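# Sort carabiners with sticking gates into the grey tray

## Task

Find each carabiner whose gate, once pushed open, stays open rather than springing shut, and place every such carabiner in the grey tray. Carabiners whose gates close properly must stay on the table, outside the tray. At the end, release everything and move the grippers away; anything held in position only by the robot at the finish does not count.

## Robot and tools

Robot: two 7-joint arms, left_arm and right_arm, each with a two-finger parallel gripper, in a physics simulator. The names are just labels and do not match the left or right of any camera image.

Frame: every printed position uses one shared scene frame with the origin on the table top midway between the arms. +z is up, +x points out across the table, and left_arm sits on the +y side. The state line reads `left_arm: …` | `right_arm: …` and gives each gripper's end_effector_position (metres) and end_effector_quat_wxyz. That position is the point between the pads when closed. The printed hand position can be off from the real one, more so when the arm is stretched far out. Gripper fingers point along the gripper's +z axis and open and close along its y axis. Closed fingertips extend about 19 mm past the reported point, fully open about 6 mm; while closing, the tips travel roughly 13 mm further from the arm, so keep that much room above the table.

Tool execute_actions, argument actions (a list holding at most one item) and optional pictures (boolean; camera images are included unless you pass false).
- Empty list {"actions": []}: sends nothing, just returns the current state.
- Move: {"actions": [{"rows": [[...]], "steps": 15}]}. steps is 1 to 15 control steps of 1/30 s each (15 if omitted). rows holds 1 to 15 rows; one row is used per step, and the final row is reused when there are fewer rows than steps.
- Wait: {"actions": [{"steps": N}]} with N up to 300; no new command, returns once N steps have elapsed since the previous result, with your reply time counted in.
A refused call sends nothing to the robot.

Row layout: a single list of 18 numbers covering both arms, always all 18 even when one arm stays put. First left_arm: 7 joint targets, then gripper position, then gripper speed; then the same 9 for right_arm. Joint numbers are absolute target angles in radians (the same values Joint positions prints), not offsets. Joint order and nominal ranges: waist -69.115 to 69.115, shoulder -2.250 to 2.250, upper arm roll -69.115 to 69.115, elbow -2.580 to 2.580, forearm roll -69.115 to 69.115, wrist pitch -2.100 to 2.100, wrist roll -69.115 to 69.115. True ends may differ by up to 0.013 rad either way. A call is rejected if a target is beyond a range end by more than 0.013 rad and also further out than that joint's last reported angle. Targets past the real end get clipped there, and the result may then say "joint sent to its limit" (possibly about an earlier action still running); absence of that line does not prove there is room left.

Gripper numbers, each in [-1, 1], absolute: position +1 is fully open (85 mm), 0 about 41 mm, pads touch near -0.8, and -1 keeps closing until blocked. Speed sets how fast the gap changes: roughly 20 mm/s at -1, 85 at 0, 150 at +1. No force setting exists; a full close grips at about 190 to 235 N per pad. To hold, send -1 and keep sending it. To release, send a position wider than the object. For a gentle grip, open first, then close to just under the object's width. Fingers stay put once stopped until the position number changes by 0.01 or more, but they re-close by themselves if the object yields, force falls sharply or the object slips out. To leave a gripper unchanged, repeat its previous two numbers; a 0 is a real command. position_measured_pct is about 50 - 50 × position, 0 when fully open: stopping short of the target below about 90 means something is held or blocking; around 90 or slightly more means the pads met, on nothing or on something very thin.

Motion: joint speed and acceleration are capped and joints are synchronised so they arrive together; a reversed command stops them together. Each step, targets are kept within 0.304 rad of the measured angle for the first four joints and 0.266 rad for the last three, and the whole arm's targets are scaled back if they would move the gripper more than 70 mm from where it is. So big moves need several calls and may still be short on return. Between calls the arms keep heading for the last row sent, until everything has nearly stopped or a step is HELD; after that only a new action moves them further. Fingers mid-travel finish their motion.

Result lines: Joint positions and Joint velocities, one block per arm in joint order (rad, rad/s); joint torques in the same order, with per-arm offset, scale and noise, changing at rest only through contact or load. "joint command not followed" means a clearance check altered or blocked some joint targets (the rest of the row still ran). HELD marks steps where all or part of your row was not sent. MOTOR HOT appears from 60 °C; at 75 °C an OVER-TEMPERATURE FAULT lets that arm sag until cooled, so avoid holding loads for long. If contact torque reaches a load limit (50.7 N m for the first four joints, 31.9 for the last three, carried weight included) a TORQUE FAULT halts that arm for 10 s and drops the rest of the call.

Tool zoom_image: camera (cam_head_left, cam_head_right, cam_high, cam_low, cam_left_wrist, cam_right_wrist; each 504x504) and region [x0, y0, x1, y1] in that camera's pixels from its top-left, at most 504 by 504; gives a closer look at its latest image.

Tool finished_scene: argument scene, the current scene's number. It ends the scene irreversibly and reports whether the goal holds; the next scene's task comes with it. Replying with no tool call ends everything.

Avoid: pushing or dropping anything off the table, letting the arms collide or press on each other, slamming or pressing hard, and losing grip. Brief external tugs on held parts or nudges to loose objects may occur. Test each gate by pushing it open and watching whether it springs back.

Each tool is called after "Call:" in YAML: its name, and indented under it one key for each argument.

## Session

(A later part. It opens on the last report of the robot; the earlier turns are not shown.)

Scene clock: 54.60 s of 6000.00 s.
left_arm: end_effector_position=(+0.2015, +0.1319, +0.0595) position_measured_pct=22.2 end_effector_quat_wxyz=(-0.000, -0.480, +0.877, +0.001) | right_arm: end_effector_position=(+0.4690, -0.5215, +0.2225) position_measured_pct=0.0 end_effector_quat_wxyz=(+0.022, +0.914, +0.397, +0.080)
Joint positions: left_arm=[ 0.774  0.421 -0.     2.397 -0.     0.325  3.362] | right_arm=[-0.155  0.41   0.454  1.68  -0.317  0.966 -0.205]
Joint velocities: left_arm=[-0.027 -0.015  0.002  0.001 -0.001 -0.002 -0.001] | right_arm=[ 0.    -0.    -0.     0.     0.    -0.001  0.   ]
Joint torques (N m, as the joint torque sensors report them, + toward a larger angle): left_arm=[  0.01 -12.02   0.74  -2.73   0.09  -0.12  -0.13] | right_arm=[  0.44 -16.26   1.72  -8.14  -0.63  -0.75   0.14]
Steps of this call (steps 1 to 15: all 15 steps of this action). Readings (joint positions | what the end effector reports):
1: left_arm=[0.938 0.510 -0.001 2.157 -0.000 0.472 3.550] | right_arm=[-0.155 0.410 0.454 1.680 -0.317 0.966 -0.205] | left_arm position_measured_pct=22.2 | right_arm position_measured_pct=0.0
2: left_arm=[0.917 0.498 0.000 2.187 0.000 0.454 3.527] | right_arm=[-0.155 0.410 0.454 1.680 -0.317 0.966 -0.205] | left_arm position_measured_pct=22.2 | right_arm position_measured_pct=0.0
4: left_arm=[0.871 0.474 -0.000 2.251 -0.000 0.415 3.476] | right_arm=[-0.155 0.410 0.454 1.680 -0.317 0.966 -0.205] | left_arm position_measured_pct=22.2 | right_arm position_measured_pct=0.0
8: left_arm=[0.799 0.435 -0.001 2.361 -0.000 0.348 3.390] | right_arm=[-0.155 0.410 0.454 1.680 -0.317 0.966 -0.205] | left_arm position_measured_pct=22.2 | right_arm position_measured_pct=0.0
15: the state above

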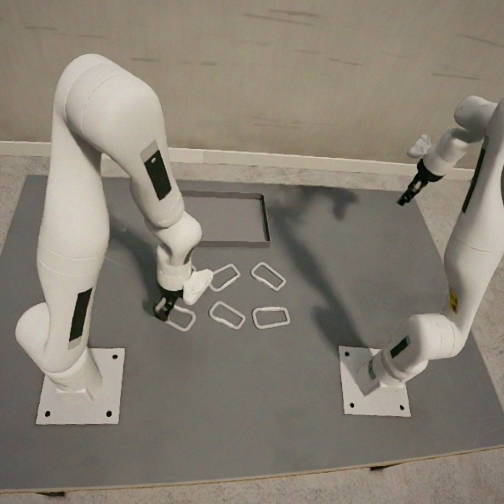

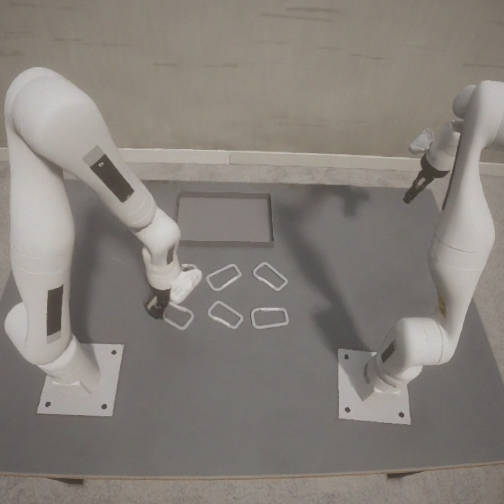

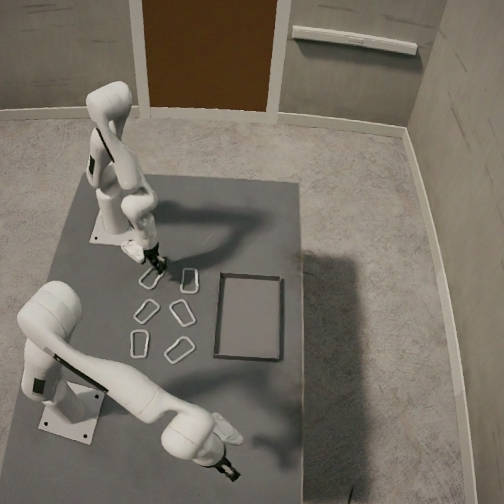

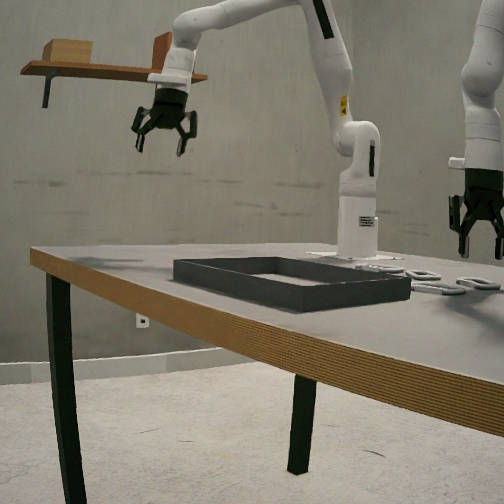

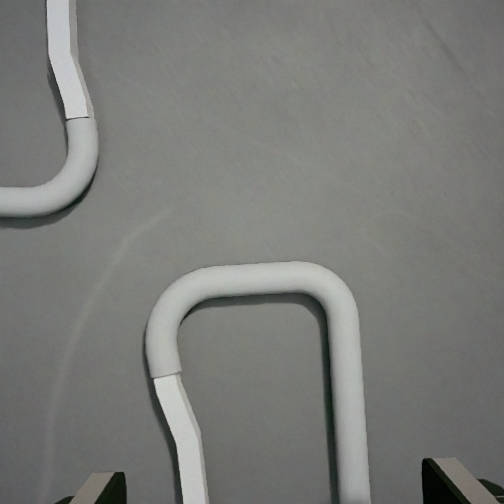

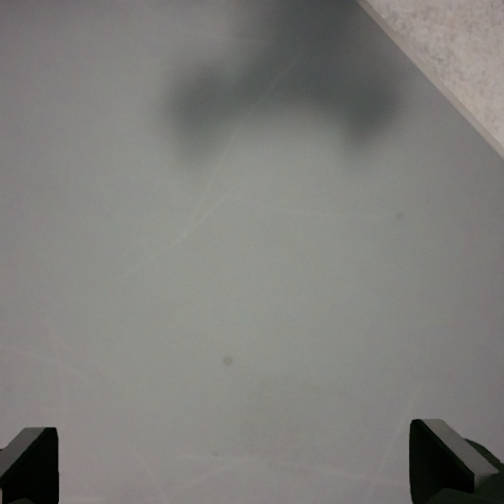

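Call:
execute_actions:
  actions:
    - {"rows":[[0.76,0.5543,0,2.4269,0,0.1604,3.351,0.5,0,-0.155,0.41,0.454,1.68,-0.317,0.966,-0.205,1,0]],"steps":13}
  pictures: false

Call:
execute_actions:
  actions:
    - {"rows":[[0.76,0.5543,0,2.4269,0,0.1604,3.351,0.06,-0.3,-0.155,0.41,0.454,1.68,-0.317,0.966,-0.205,1,0]],"steps":15}

Call:
execute_actions:
  actions:
    - {"rows":[[0.76,0.5543,0,2.4269,0,0.1604,3.351,0.55,0,-0.155,0.41,0.454,1.68,-0.317,0.966,-0.205,1,0]],"steps":10}
  pictures: false

Call:
execute_actions:
  actions:
    - {"rows":[[0.76,0.4193,0,2.3974,0,0.3249,3.351,0.55,0,-0.155,0.41,0.454,1.68,-0.317,0.966,-0.205,1,0]],"steps":11}

Scene clock: 58.70 s of 6000.00 s.
left_arm: end_effector_position=(+0.2054, +0.1333, +0.0220) position_measured_pct=25.0 end_effector_quat_wxyz=(+0.001, -0.481, +0.877, -0.002) | right_arm: end_effector_position=(+0.4690, -0.5215, +0.2225) position_measured_pct=0.0 end_effector_quat_wxyz=(+0.022, +0.914, +0.397, +0.080)
Joint positions: left_arm=[ 0.76   0.551 -0.     2.427  0.     0.161  3.351] | right_arm=[-0.155  0.41   0.454  1.68  -0.317  0.966 -0.205]
Joint velocities: left_arm=[-0.003  0.032 -0.     0.004  0.001 -0.004 -0.001] | right_arm=[-0.001  0.    -0.001  0.    -0.001  0.001 -0.   ]
Joint torques (N m, as the joint torque sensors report them, + toward a larger angle): left_arm=[ -0.1  -13.02   0.45  -1.38   0.16  -0.07  -0.13] | right_arm=[  0.54 -16.27   1.85  -8.06  -0.69  -0.69   0.07]
Steps of this call (steps 1 to 15: the robot went on to your last target; steps 16 to 90: nothing new was sent; then 0.67 s passed at rest; steps 91 to 103: all 13 steps of this action). Readings (joint positions | what the end effector reports):
91: left_arm=[0.771 0.421 0.000 2.398 0.000 0.324 3.362] | right_arm=[-0.155 0.410 0.454 1.680 -0.317 0.966 -0.205] | left_arm position_measured_pct=22.2 | right_arm position_measured_pct=0.0
92: left_arm=[0.770 0.428 0.000 2.399 0.000 0.317 3.362] | right_arm=[-0.155 0.410 0.454 1.680 -0.317 0.966 -0.205] | left_arm position_measured_pct=23.0 | right_arm position_measured_pct=0.0
94: left_arm=[0.768 0.458 0.000 2.405 0.000 0.285 3.359] | right_arm=[-0.155 0.410 0.454 1.680 -0.317 0.966 -0.205] | left_arm position_measured_pct=24.6 | right_arm position_measured_pct=0.0
98: left_arm=[0.762 0.536 -0.000 2.423 -0.000 0.184 3.353] | right_arm=[-0.155 0.410 0.454 1.680 -0.317 0.966 -0.205] | left_arm position_measured_pct=25.0 | right_arm position_measured_pct=0.0
103: the state above

Scene clock: 59.20 s of 6000.00 s.
left_arm: end_effector_position=(+0.2033, +0.1347, +0.0220) position_measured_pct=45.6 end_effector_quat_wxyz=(-0.000, -0.480, +0.877, +0.000) | right_arm: end_effector_position=(+0.4690, -0.5215, +0.2225) position_measured_pct=0.0 end_effector_quat_wxyz=(+0.022, +0.914, +0.397, +0.080)
Joint positions: left_arm=[0.761 0.55  0.001 2.429 0.    0.164 3.351] | right_arm=[-0.155  0.41   0.454  1.68  -0.317  0.966 -0.205]
Joint velocities: left_arm=[ 0.001 -0.002 -0.     0.002  0.     0.001 -0.   ] | right_arm=[-0.     0.    -0.001 -0.    -0.     0.    -0.   ]
Joint torques (N m, as the joint torque sensors report them, + toward a larger angle): left_arm=[-0.69 -9.18 -0.49 -3.29 -0.03 -1.73 -0.23] | right_arm=[  0.41 -16.18   1.76  -8.11  -0.71  -0.66   0.05]
Steps of this call (steps 1 to 15: all 15 steps of this action). Readings (joint positions | what the end effector reports):
1: left_arm=[0.760 0.552 -0.000 2.427 0.000 0.160 3.351] | right_arm=[-0.155 0.410 0.454 1.680 -0.317 0.966 -0.205] | left_arm position_measured_pct=25.0 | right_arm position_measured_pct=0.0
2: left_arm=[0.760 0.552 -0.000 2.427 -0.000 0.160 3.351] | right_arm=[-0.155 0.410 0.454 1.680 -0.317 0.966 -0.205] | left_arm position_measured_pct=25.4 | right_arm position_measured_pct=0.0
4: left_arm=[0.760 0.553 -0.000 2.427 -0.000 0.160 3.351] | right_arm=[-0.155 0.410 0.454 1.680 -0.317 0.966 -0.205] | left_arm position_measured_pct=28.6 | right_arm position_measured_pct=0.0
8: left_arm=[0.760 0.553 0.000 2.428 0.000 0.162 3.351] | right_arm=[-0.155 0.410 0.454 1.680 -0.317 0.966 -0.205] | left_arm position_measured_pct=37.3 | right_arm position_measured_pct=0.0
15: the state above

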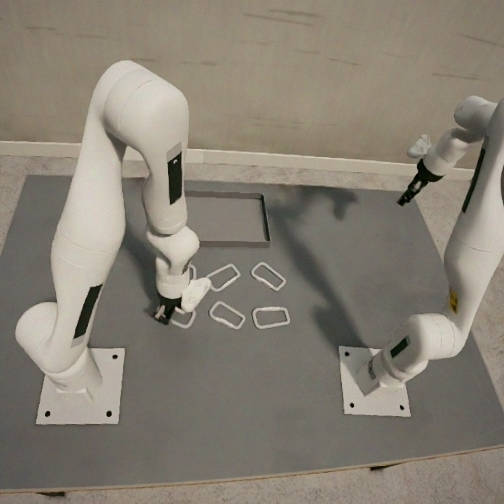

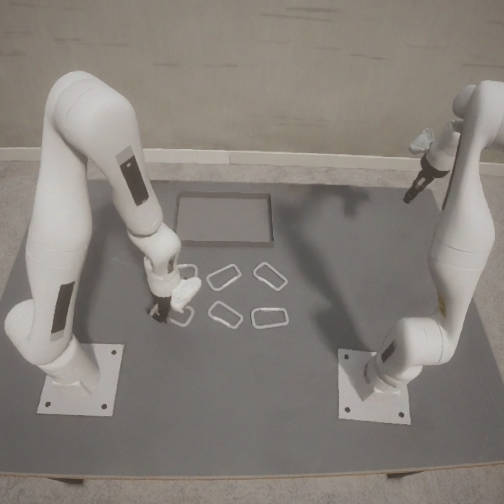

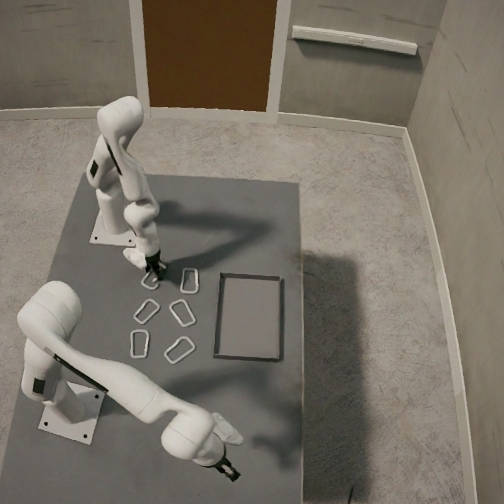

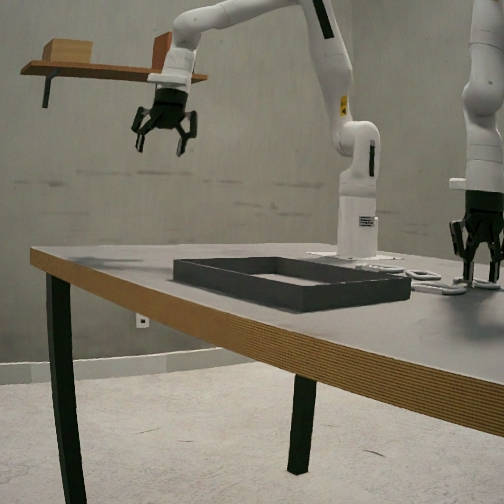

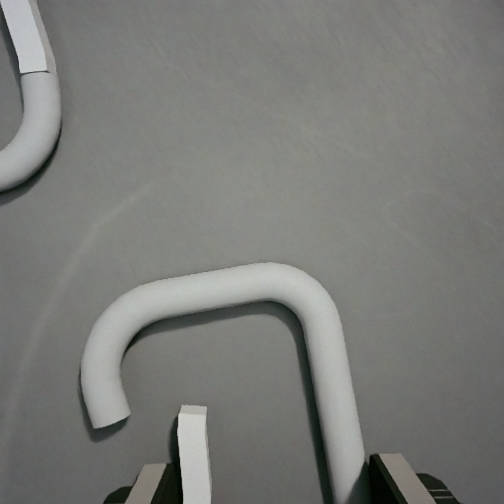

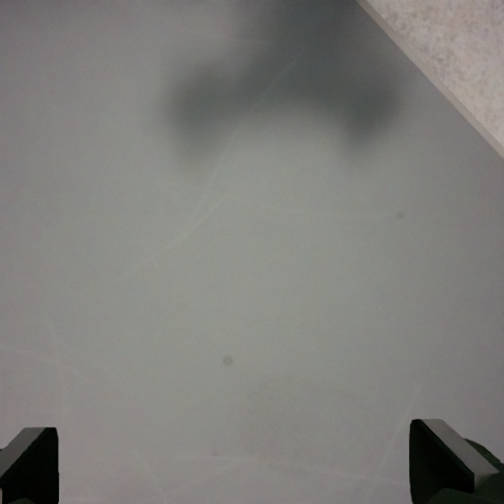

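Scene clock: 59.53 s of 6000.00 s.
left_arm: end_effector_position=(+0.2048, +0.1340, +0.0211) position_measured_pct=24.6 end_effector_quat_wxyz=(+0.000, -0.481, +0.877, -0.000) | right_arm: end_effector_position=(+0.4690, -0.5215, +0.2225) position_measured_pct=0.0 end_effector_quat_wxyz=(+0.022, +0.914, +0.397, +0.080)
Joint positions: left_arm=[ 0.76   0.554 -0.     2.427 -0.     0.16   3.351] | right_arm=[-0.155  0.41   0.454  1.68  -0.317  0.966 -0.205]
Joint velocities: left_arm=[-0.     0.005  0.001  0.002  0.001 -0.001  0.001] | right_arm=[-0.001  0.    -0.001  0.     0.002 -0.    -0.   ]
Joint torques (N m, as the joint torque sensors report them, + toward a larger angle): left_arm=[  0.07 -13.51   0.16  -1.76  -0.05   0.2   -0.11] | right_arm=[  0.44 -16.16   1.73  -8.19  -0.69  -0.73   0.05]
Steps of this call (steps 1 to 10: all 10 steps of this action). Readings (joint positions | what the end effector reports):
1: left_arm=[0.761 0.550 0.001 2.429 0.000 0.163 3.351] | right_arm=[-0.155 0.410 0.454 1.680 -0.317 0.966 -0.205] | left_arm position_measured_pct=46.0 | right_arm position_measured_pct=0.0
2: left_arm=[0.761 0.550 0.001 2.429 0.000 0.162 3.351] | right_arm=[-0.155 0.410 0.454 1.680 -0.317 0.966 -0.205] | left_arm position_measured_pct=45.6 | right_arm position_measured_pct=0.0
4: left_arm=[0.760 0.551 0.000 2.427 0.000 0.161 3.351] | right_arm=[-0.155 0.410 0.454 1.680 -0.317 0.966 -0.205] | left_arm position_measured_pct=41.3 | right_arm position_measured_pct=0.0
8: left_arm=[0.760 0.553 -0.000 2.427 -0.000 0.160 3.351] | right_arm=[-0.155 0.410 0.454 1.680 -0.317 0.966 -0.205] | left_arm position_measured_pct=29.8 | right_arm position_measured_pct=0.0
10: the state above

Scene clock: 59.90 s of 6000.00 s.
left_arm: end_effector_position=(+0.2037, +0.1350, +0.0582) position_measured_pct=22.2 end_effector_quat_wxyz=(-0.001, -0.481, +0.877, +0.003) | right_arm: end_effector_position=(+0.4690, -0.5215, +0.2225) position_measured_pct=0.0 end_effector_quat_wxyz=(+0.022, +0.914, +0.397, +0.080)
Joint positions: left_arm=[0.76  0.425 0.    2.398 0.    0.324 3.351] | right_arm=[-0.155  0.41   0.454  1.68  -0.317  0.966 -0.205]
Joint velocities: left_arm=[-0.    -0.028 -0.    -0.002  0.001  0.035 -0.001] | right_arm=[-0.    -0.    -0.001 -0.     0.001 -0.     0.   ]
Joint torques (N m, as the joint torque sensors report them, + toward a larger angle): left_arm=[ -0.31 -11.65   0.52  -3.15  -0.09  -0.25  -0.23] | right_arm=[  0.29 -16.25   1.71  -8.2   -0.64  -0.76   0.04]
Steps of this call (steps 1 to 11: all 11 steps of this action). Readings (joint positions | what the end effector reports):
1: left_arm=[0.760 0.552 -0.000 2.427 -0.000 0.162 3.351] | right_arm=[-0.155 0.410 0.454 1.680 -0.317 0.966 -0.205] | left_arm position_measured_pct=23.4 | right_arm position_measured_pct=0.0
2: left_arm=[0.760 0.546 -0.000 2.426 -0.000 0.168 3.351] | right_arm=[-0.155 0.410 0.454 1.680 -0.317 0.966 -0.205] | left_arm position_measured_pct=23.0 | right_arm position_measured_pct=0.0
4: left_arm=[0.760 0.516 -0.000 2.420 -0.000 0.200 3.351] | right_arm=[-0.155 0.410 0.454 1.680 -0.317 0.966 -0.205] | left_arm position_measured_pct=22.6 | right_arm position_measured_pct=0.0
8: left_arm=[0.760 0.438 0.000 2.401 0.000 0.302 3.351] | right_arm=[-0.155 0.410 0.454 1.680 -0.317 0.966 -0.205] | left_arm position_measured_pct=22.2 | right_arm position_measured_pct=0.0
11: the state above

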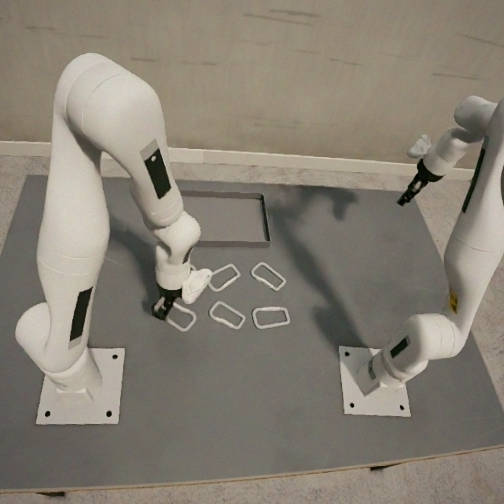

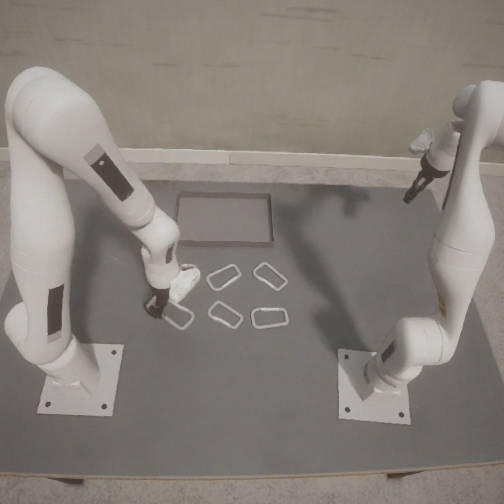

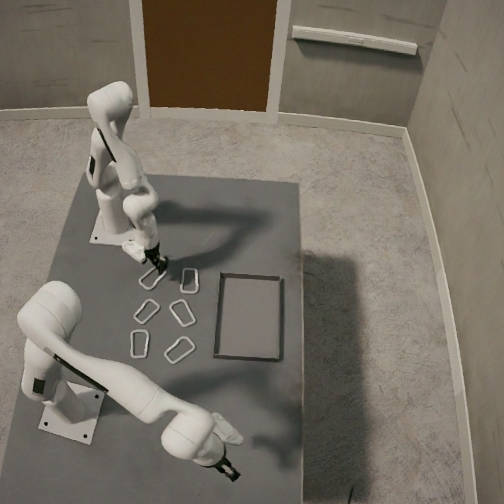

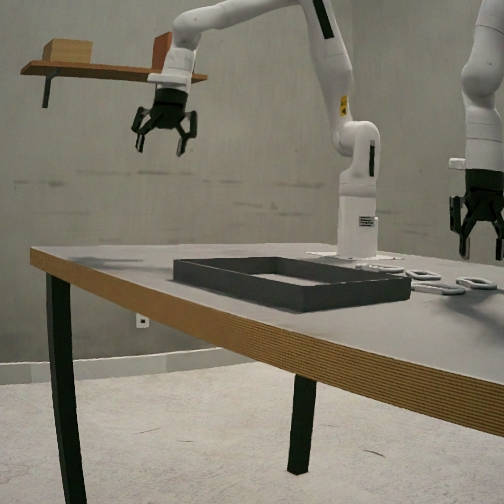

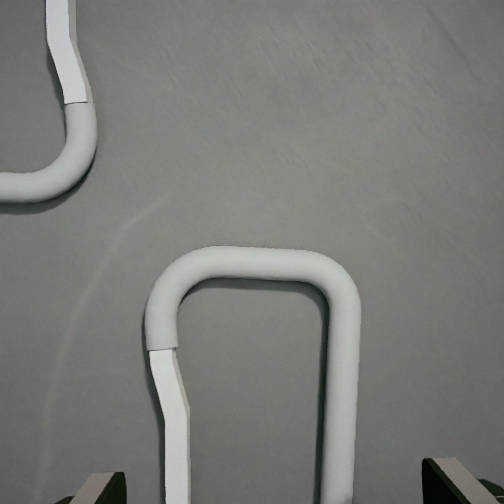

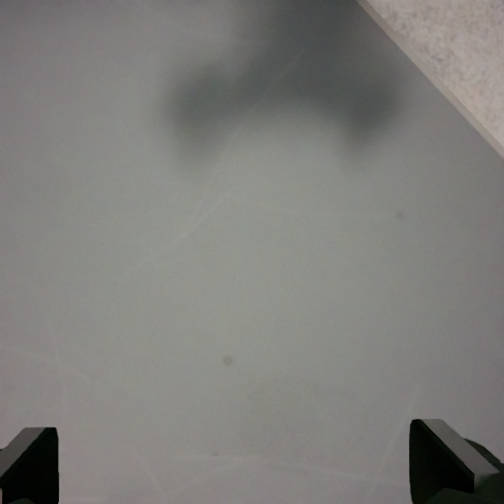

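Call:
execute_actions:
  actions:
    - {"rows":[[0.644,0.474,0,2.248,0,0.42,3.52,0.6,0,-0.155,0.41,0.454,1.68,-0.317,0.966,-0.205,1,0]],"steps":6}
  pictures: false

Call:
execute_actions:
  actions:
    - {"rows":[[0.5285,0.5378,0,2.0979,0,0.5059,3.687,0.6,0,-0.155,0.41,0.454,1.68,-0.317,0.966,-0.205,1,0]],"steps":15}

Scene clock: 63.70 s of 6000.00 s.
left_arm: end_effector_position=(+0.2374, +0.1300, +0.0593) position_measured_pct=20.2 end_effector_quat_wxyz=(-0.001, -0.549, +0.836, +0.002) | right_arm: end_effector_position=(+0.4690, -0.5215, +0.2225) position_measured_pct=0.0 end_effector_quat_wxyz=(+0.022, +0.914, +0.397, +0.080)
Joint positions: left_arm=[0.691 0.452 0.001 2.317 0.    0.377 3.441] | right_arm=[-0.155  0.41   0.454  1.68  -0.317  0.966 -0.205]
Joint velocities: left_arm=[-0.536  0.264 -0.035 -0.774 -0.007  0.458  0.879] | right_arm=[ 0.    -0.    -0.001  0.    -0.002 -0.001  0.   ]
Joint torques (N m, as the joint torque sensors report them, + toward a larger angle): left_arm=[  0.14 -13.27   0.49  -3.63  -0.24  -0.12  -0.32] | right_arm=[  0.57 -16.12   1.64  -8.2   -0.64  -0.77   0.1 ]
Steps of this call (steps 1 to 15: the robot went on to your last target; steps 16 to 90: nothing new was sent; then 0.60 s passed at rest; steps 91 to 96: all 6 steps of this action). Readings (joint positions | what the end effector reports):
91: left_arm=[0.759 0.420 0.000 2.397 0.000 0.326 3.352] | right_arm=[-0.155 0.410 0.454 1.680 -0.317 0.966 -0.205] | left_arm position_measured_pct=22.2 | right_arm position_measured_pct=0.0
92: left_arm=[0.753 0.422 0.001 2.392 0.000 0.329 3.357] | right_arm=[-0.155 0.410 0.454 1.680 -0.317 0.966 -0.205] | left_arm position_measured_pct=21.8 | right_arm position_measured_pct=0.0
94: left_arm=[0.729 0.434 0.001 2.365 0.000 0.347 3.387] | right_arm=[-0.155 0.410 0.454 1.680 -0.317 0.966 -0.205] | left_arm position_measured_pct=20.6 | right_arm position_measured_pct=0.0
96: the state above

Scene clock: 64.20 s of 6000.00 s.
left_arm: end_effector_position=(+0.3297, +0.1295, +0.0603) position_measured_pct=19.8 end_effector_quat_wxyz=(-0.000, +0.706, -0.708, +0.001) | right_arm: end_effector_position=(+0.4690, -0.5215, +0.2225) position_measured_pct=0.0 end_effector_quat_wxyz=(+0.022, +0.914, +0.397, +0.080)
Joint positions: left_arm=[ 0.531  0.537 -0.     2.098 -0.     0.506  3.687] | right_arm=[-0.155  0.41   0.454  1.68  -0.317  0.966 -0.205]
Joint velocities: left_arm=[-0.019  0.01   0.    -0.002 -0.001  0.001  0.   ] | right_arm=[-0.    -0.    -0.001 -0.    -0.    -0.001  0.   ]
Joint torques (N m, as the joint torque sensors report them, + toward a larger angle): left_arm=[ -0.19 -15.53   0.29  -4.36   0.11  -0.1   -0.13] | right_arm=[  0.54 -16.16   1.73  -8.3   -0.63  -0.74   0.12]
Steps of this call (steps 1 to 15: all 15 steps of this action). Readings (joint positions | what the end effector reports):
1: left_arm=[0.674 0.460 0.000 2.292 0.000 0.392 3.470] | right_arm=[-0.155 0.410 0.454 1.680 -0.317 0.966 -0.205] | left_arm position_measured_pct=20.2 | right_arm position_measured_pct=0.0
2: left_arm=[0.652 0.471 0.001 2.264 0.000 0.409 3.501] | right_arm=[-0.155 0.410 0.454 1.680 -0.317 0.966 -0.205] | left_arm position_measured_pct=20.2 | right_arm position_measured_pct=0.0
4: left_arm=[0.608 0.495 0.001 2.205 0.000 0.444 3.568] | right_arm=[-0.155 0.410 0.454 1.680 -0.317 0.966 -0.205] | left_arm position_measured_pct=19.8 | right_arm position_measured_pct=0.0
8: left_arm=[0.546 0.529 -0.001 2.116 -0.000 0.494 3.668] | right_arm=[-0.155 0.410 0.454 1.680 -0.317 0.966 -0.205] | left_arm position_measured_pct=19.8 | right_arm position_measured_pct=0.0
15: the state above

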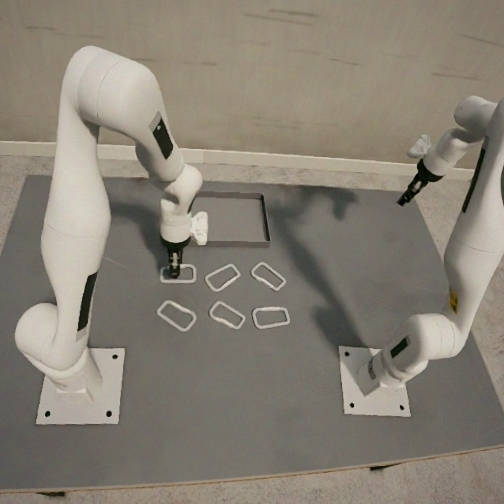

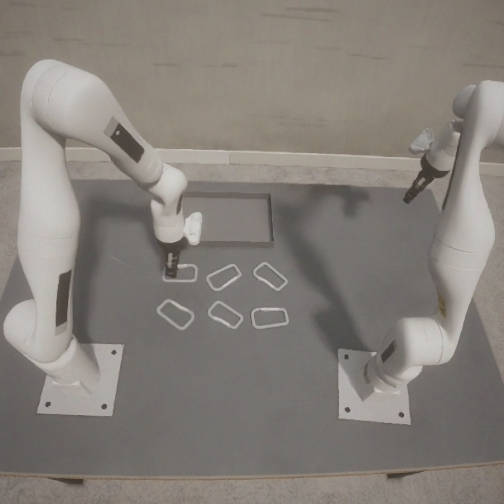

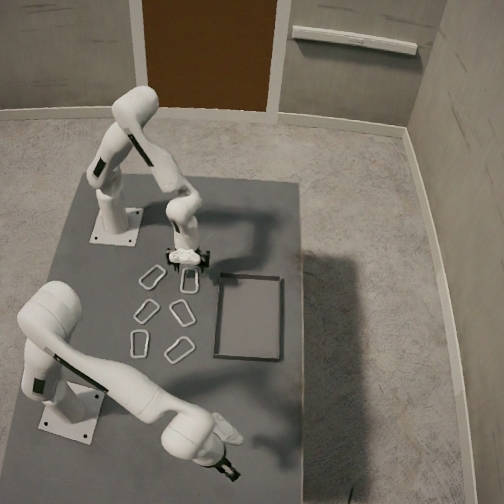

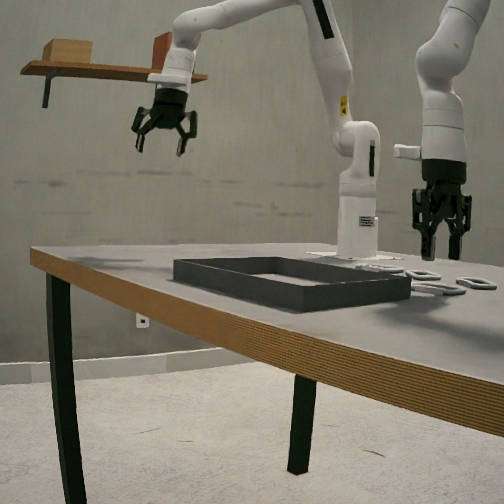

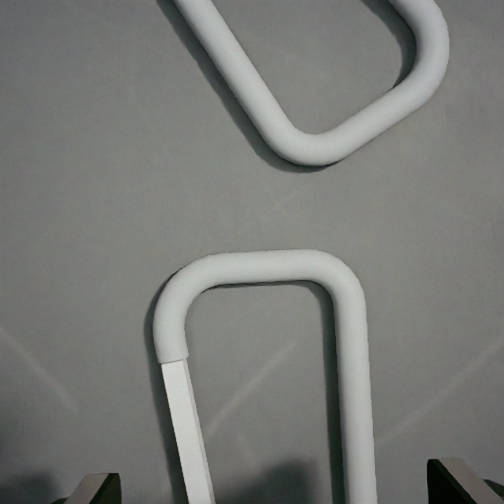

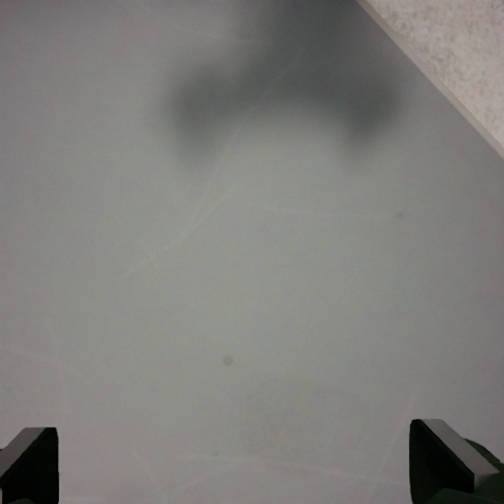

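Call:
execute_actions:
  actions:
    - {"rows":[[0.5285,0.6326,0,2.1205,0,0.3885,3.687,0.52,0,-0.155,0.41,0.454,1.68,-0.317,0.966,-0.205,1,0]],"steps":13}
  pictures: false

Call:
execute_actions:
  actions:
    - {"rows":[[0.5285,0.6326,0,2.1205,0,0.3885,3.687,0.07,-0.3,-0.155,0.41,0.454,1.68,-0.317,0.966,-0.205,1,0]],"steps":15}

Call:
execute_actions:
  actions:
    - {"rows":[[0.5285,0.6326,0,2.1205,0,0.3885,3.687,0.6,0,-0.155,0.41,0.454,1.68,-0.317,0.966,-0.205,1,0]],"steps":10}
  pictures: false

Call:
execute_actions:
  actions:
    - {"rows":[[0.5285,0.5378,0,2.0979,0,0.5059,3.687,0.6,0,-0.155,0.41,0.454,1.68,-0.317,0.966,-0.205,1,0]],"steps":12}

Scene clock: 68.03 s of 6000.00 s.
left_arm: end_effector_position=(+0.3304, +0.1300, +0.0226) position_measured_pct=23.8 end_effector_quat_wxyz=(-0.000, +0.707, -0.707, +0.001) | right_arm: end_effector_position=(+0.4690, -0.5215, +0.2225) position_measured_pct=0.0 end_effector_quat_wxyz=(+0.022, +0.914, +0.397, +0.080)
Joint positions: left_arm=[ 0.528  0.631 -0.     2.12   0.     0.389  3.687] | right_arm=[-0.155  0.41   0.454  1.68  -0.317  0.966 -0.205]
Joint velocities: left_arm=[ 0.     0.017  0.     0.002 -0.    -0.001 -0.   ] | right_arm=[ 0.001 -0.    -0.001 -0.     0.001 -0.     0.   ]
Joint torques (N m, as the joint torque sensors report them, + toward a larger angle): left_arm=[  0.01 -16.74   0.76  -3.5   -0.13  -0.09   0.  ] | right_arm=[  0.38 -16.     1.69  -8.2   -0.69  -0.79   0.05]
Steps of this call (steps 1 to 15: the robot went on to your last target; steps 16 to 90: nothing new was sent; then 0.40 s passed at rest; steps 91 to 103: all 13 steps of this action). Readings (joint positions | what the end effector reports):
91: left_arm=[0.529 0.539 0.000 2.098 -0.000 0.505 3.687] | right_arm=[-0.155 0.410 0.454 1.680 -0.317 0.966 -0.205] | left_arm position_measured_pct=19.8 | right_arm position_measured_pct=0.0
92: left_arm=[0.529 0.546 0.000 2.099 0.000 0.498 3.687] | right_arm=[-0.155 0.410 0.454 1.680 -0.317 0.966 -0.205] | left_arm position_measured_pct=20.6 | right_arm position_measured_pct=0.0
94: left_arm=[0.529 0.575 0.000 2.105 0.000 0.465 3.687] | right_arm=[-0.155 0.410 0.454 1.680 -0.317 0.966 -0.205] | left_arm position_measured_pct=23.0 | right_arm position_measured_pct=0.0
98: left_arm=[0.528 0.627 -0.000 2.120 -0.000 0.394 3.687] | right_arm=[-0.155 0.410 0.454 1.680 -0.317 0.966 -0.205] | left_arm position_measured_pct=23.8 | right_arm position_measured_pct=0.0
103: the state above

Scene clock: 68.53 s of 6000.00 s.
left_arm: end_effector_position=(+0.3302, +0.1286, +0.0246) position_measured_pct=45.6 end_effector_quat_wxyz=(+0.000, +0.706, -0.708, +0.002) | right_arm: end_effector_position=(+0.4690, -0.5215, +0.2225) position_measured_pct=0.0 end_effector_quat_wxyz=(+0.022, +0.914, +0.397, +0.080)
Joint positions: left_arm=[0.53  0.625 0.002 2.12  0.    0.391 3.687] | right_arm=[-0.155  0.41   0.454  1.68  -0.317  0.966 -0.205]
Joint velocities: left_arm=[ 0.002 -0.012  0.003 -0.002  0.002  0.002 -0.001] | right_arm=[ 0.001  0.     0.    -0.    -0.001 -0.     0.   ]
Joint torques (N m, as the joint torque sensors report them, + toward a larger angle): left_arm=[-1.07 -9.68 -0.83 -3.06 -0.35 -1.17  0.05] | right_arm=[  0.41 -16.27   1.95  -8.22  -0.59  -0.78   0.19]
Steps of this call (steps 1 to 15: all 15 steps of this action). Readings (joint positions | what the end effector reports):
1: left_arm=[0.528 0.631 0.000 2.120 0.000 0.389 3.687] | right_arm=[-0.155 0.410 0.454 1.680 -0.317 0.966 -0.205] | left_arm position_measured_pct=23.8 | right_arm position_measured_pct=0.0
2: left_arm=[0.528 0.632 0.000 2.120 0.000 0.389 3.687] | right_arm=[-0.155 0.410 0.454 1.680 -0.317 0.966 -0.205] | left_arm position_measured_pct=24.2 | right_arm position_measured_pct=0.0
4: left_arm=[0.528 0.632 -0.000 2.121 -0.000 0.389 3.687] | right_arm=[-0.155 0.410 0.454 1.680 -0.317 0.966 -0.205] | left_arm position_measured_pct=27.4 | right_arm position_measured_pct=0.0
8: left_arm=[0.529 0.631 0.000 2.121 0.000 0.390 3.687] | right_arm=[-0.155 0.410 0.454 1.680 -0.317 0.966 -0.205] | left_arm position_measured_pct=36.1 | right_arm position_measured_pct=0.0
15: the state above

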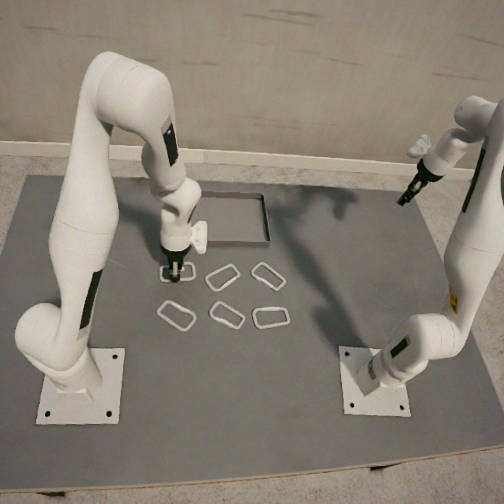

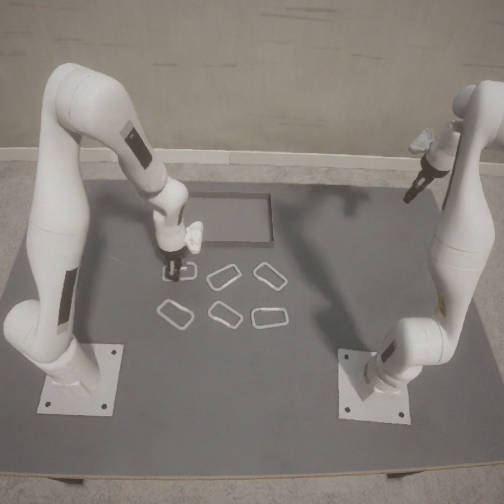

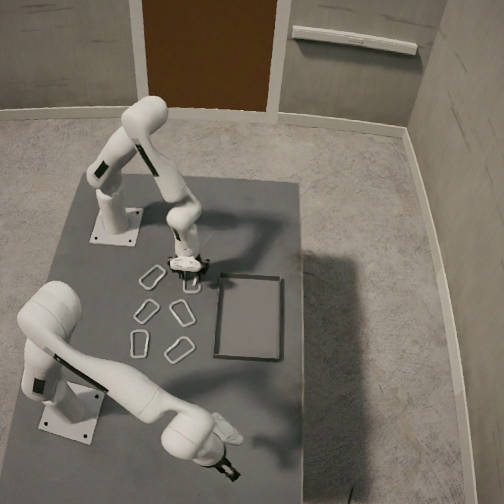

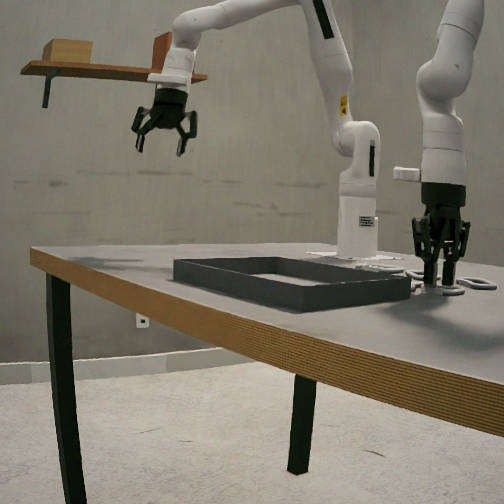

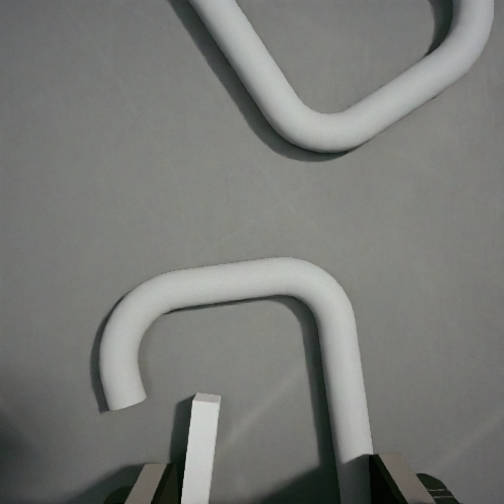

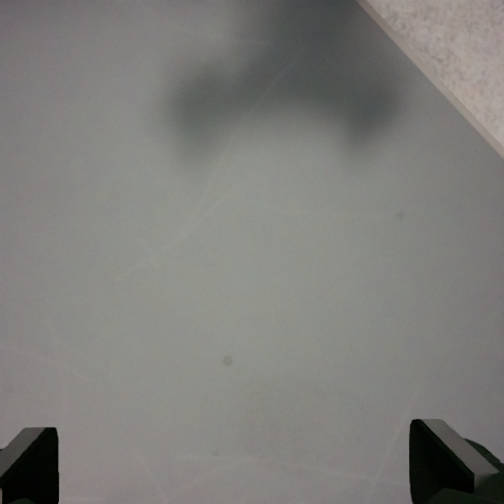

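Scene clock: 68.87 s of 6000.00 s.
left_arm: end_effector_position=(+0.3300, +0.1301, +0.0221) position_measured_pct=24.2 end_effector_quat_wxyz=(-0.000, +0.707, -0.707, +0.000) | right_arm: end_effector_position=(+0.4690, -0.5215, +0.2225) position_measured_pct=0.0 end_effector_quat_wxyz=(+0.022, +0.914, +0.397, +0.080)
Joint positions: left_arm=[ 0.529  0.632 -0.     2.121 -0.     0.389  3.687] | right_arm=[-0.155  0.41   0.454  1.68  -0.317  0.966 -0.205]
Joint velocities: left_arm=[-0.     0.006  0.    -0.001  0.001  0.001 -0.   ] | right_arm=[-0.001 -0.    -0.     0.    -0.001 -0.001  0.   ]
Joint torques (N m, as the joint torque sensors report them, + toward a larger angle): left_arm=[  0.02 -16.     0.21  -3.32   0.25  -0.08  -0.21] | right_arm=[  0.46 -16.11   1.79  -8.21  -0.64  -0.7    0.07]
Steps of this call (steps 1 to 10: all 10 steps of this action). Readings (joint positions | what the end effector reports):
1: left_arm=[0.530 0.625 0.002 2.120 0.000 0.391 3.687] | right_arm=[-0.155 0.410 0.454 1.680 -0.317 0.966 -0.205] | left_arm position_measured_pct=46.0 | right_arm position_measured_pct=0.0
2: left_arm=[0.530 0.626 0.002 2.120 0.000 0.390 3.687] | right_arm=[-0.155 0.410 0.454 1.680 -0.317 0.966 -0.205] | left_arm position_measured_pct=45.2 | right_arm position_measured_pct=0.0
4: left_arm=[0.529 0.629 0.000 2.120 0.000 0.389 3.687] | right_arm=[-0.155 0.410 0.454 1.680 -0.317 0.966 -0.205] | left_arm position_measured_pct=41.3 | right_arm position_measured_pct=0.0
8: left_arm=[0.529 0.631 -0.000 2.121 -0.000 0.389 3.687] | right_arm=[-0.155 0.410 0.454 1.680 -0.317 0.966 -0.205] | left_arm position_measured_pct=29.8 | right_arm position_measured_pct=0.0
10: the state above

Scene clock: 69.27 s of 6000.00 s.
left_arm: end_effector_position=(+0.3295, +0.1305, +0.0590) position_measured_pct=19.8 end_effector_quat_wxyz=(+0.000, +0.707, -0.707, -0.001) | right_arm: end_effector_position=(+0.4690, -0.5215, +0.2225) position_measured_pct=0.0 end_effector_quat_wxyz=(+0.022, +0.914, +0.397, +0.080)
Joint positions: left_arm=[ 0.529  0.54   0.     2.098 -0.     0.506  3.687] | right_arm=[-0.155  0.41   0.454  1.68  -0.317  0.966 -0.205]
Joint velocities: left_arm=[-0.    -0.022 -0.002 -0.001 -0.001  0.004 -0.001] | right_arm=[-0.    -0.    -0.     0.    -0.001 -0.    -0.   ]
Joint torques (N m, as the joint torque sensors report them, + toward a larger angle): left_arm=[ -0.08 -15.91   0.73  -4.16  -0.06   0.12  -0.12] | right_arm=[  0.35 -16.13   1.79  -8.16  -0.75  -0.76   0.01]
Steps of this call (steps 1 to 12: all 12 steps of this action). Readings (joint positions | what the end effector reports):
1: left_arm=[0.529 0.631 -0.000 2.120 0.000 0.390 3.687] | right_arm=[-0.155 0.410 0.454 1.680 -0.317 0.966 -0.205] | left_arm position_measured_pct=22.2 | right_arm position_measured_pct=0.0
2: left_arm=[0.529 0.624 -0.000 2.119 -0.000 0.396 3.687] | right_arm=[-0.155 0.410 0.454 1.680 -0.317 0.966 -0.205] | left_arm position_measured_pct=21.0 | right_arm position_measured_pct=0.0
4: left_arm=[0.528 0.595 -0.000 2.113 -0.000 0.429 3.687] | right_arm=[-0.155 0.410 0.454 1.680 -0.317 0.966 -0.205] | left_arm position_measured_pct=20.2 | right_arm position_measured_pct=0.0
8: left_arm=[0.529 0.544 0.000 2.099 0.000 0.500 3.687] | right_arm=[-0.155 0.410 0.454 1.680 -0.317 0.966 -0.205] | left_arm position_measured_pct=19.8 | right_arm position_measured_pct=0.0
12: the state above

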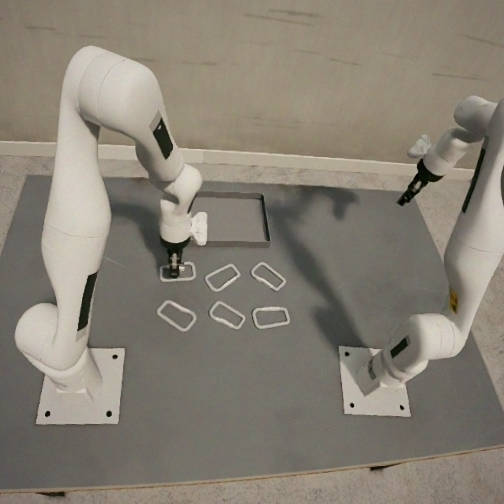

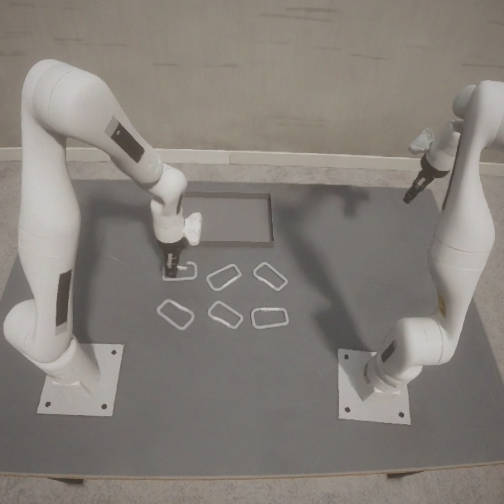

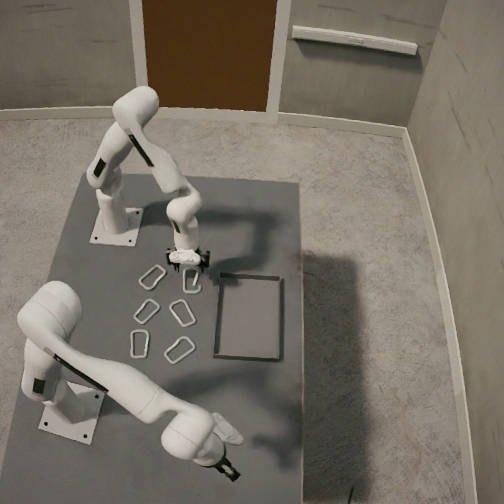

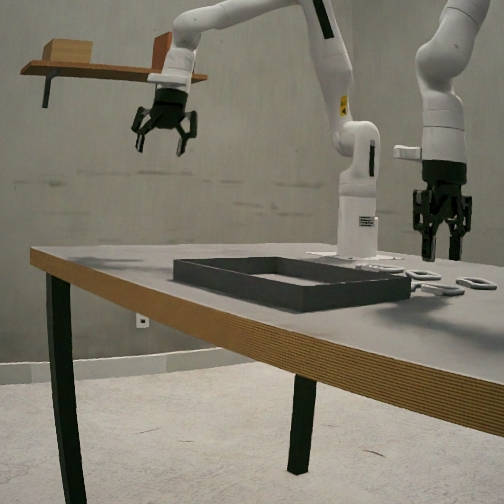

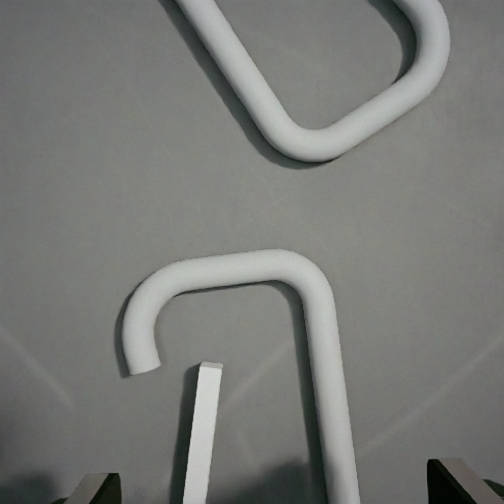

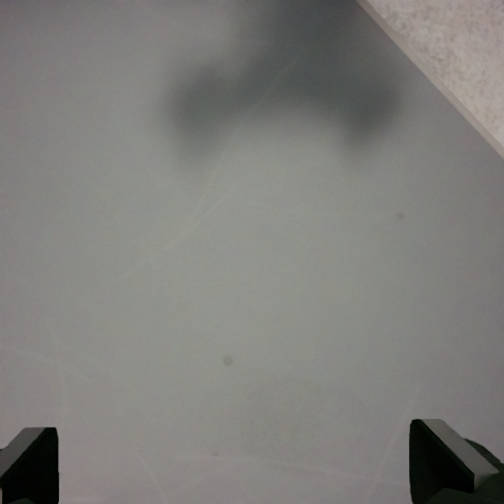

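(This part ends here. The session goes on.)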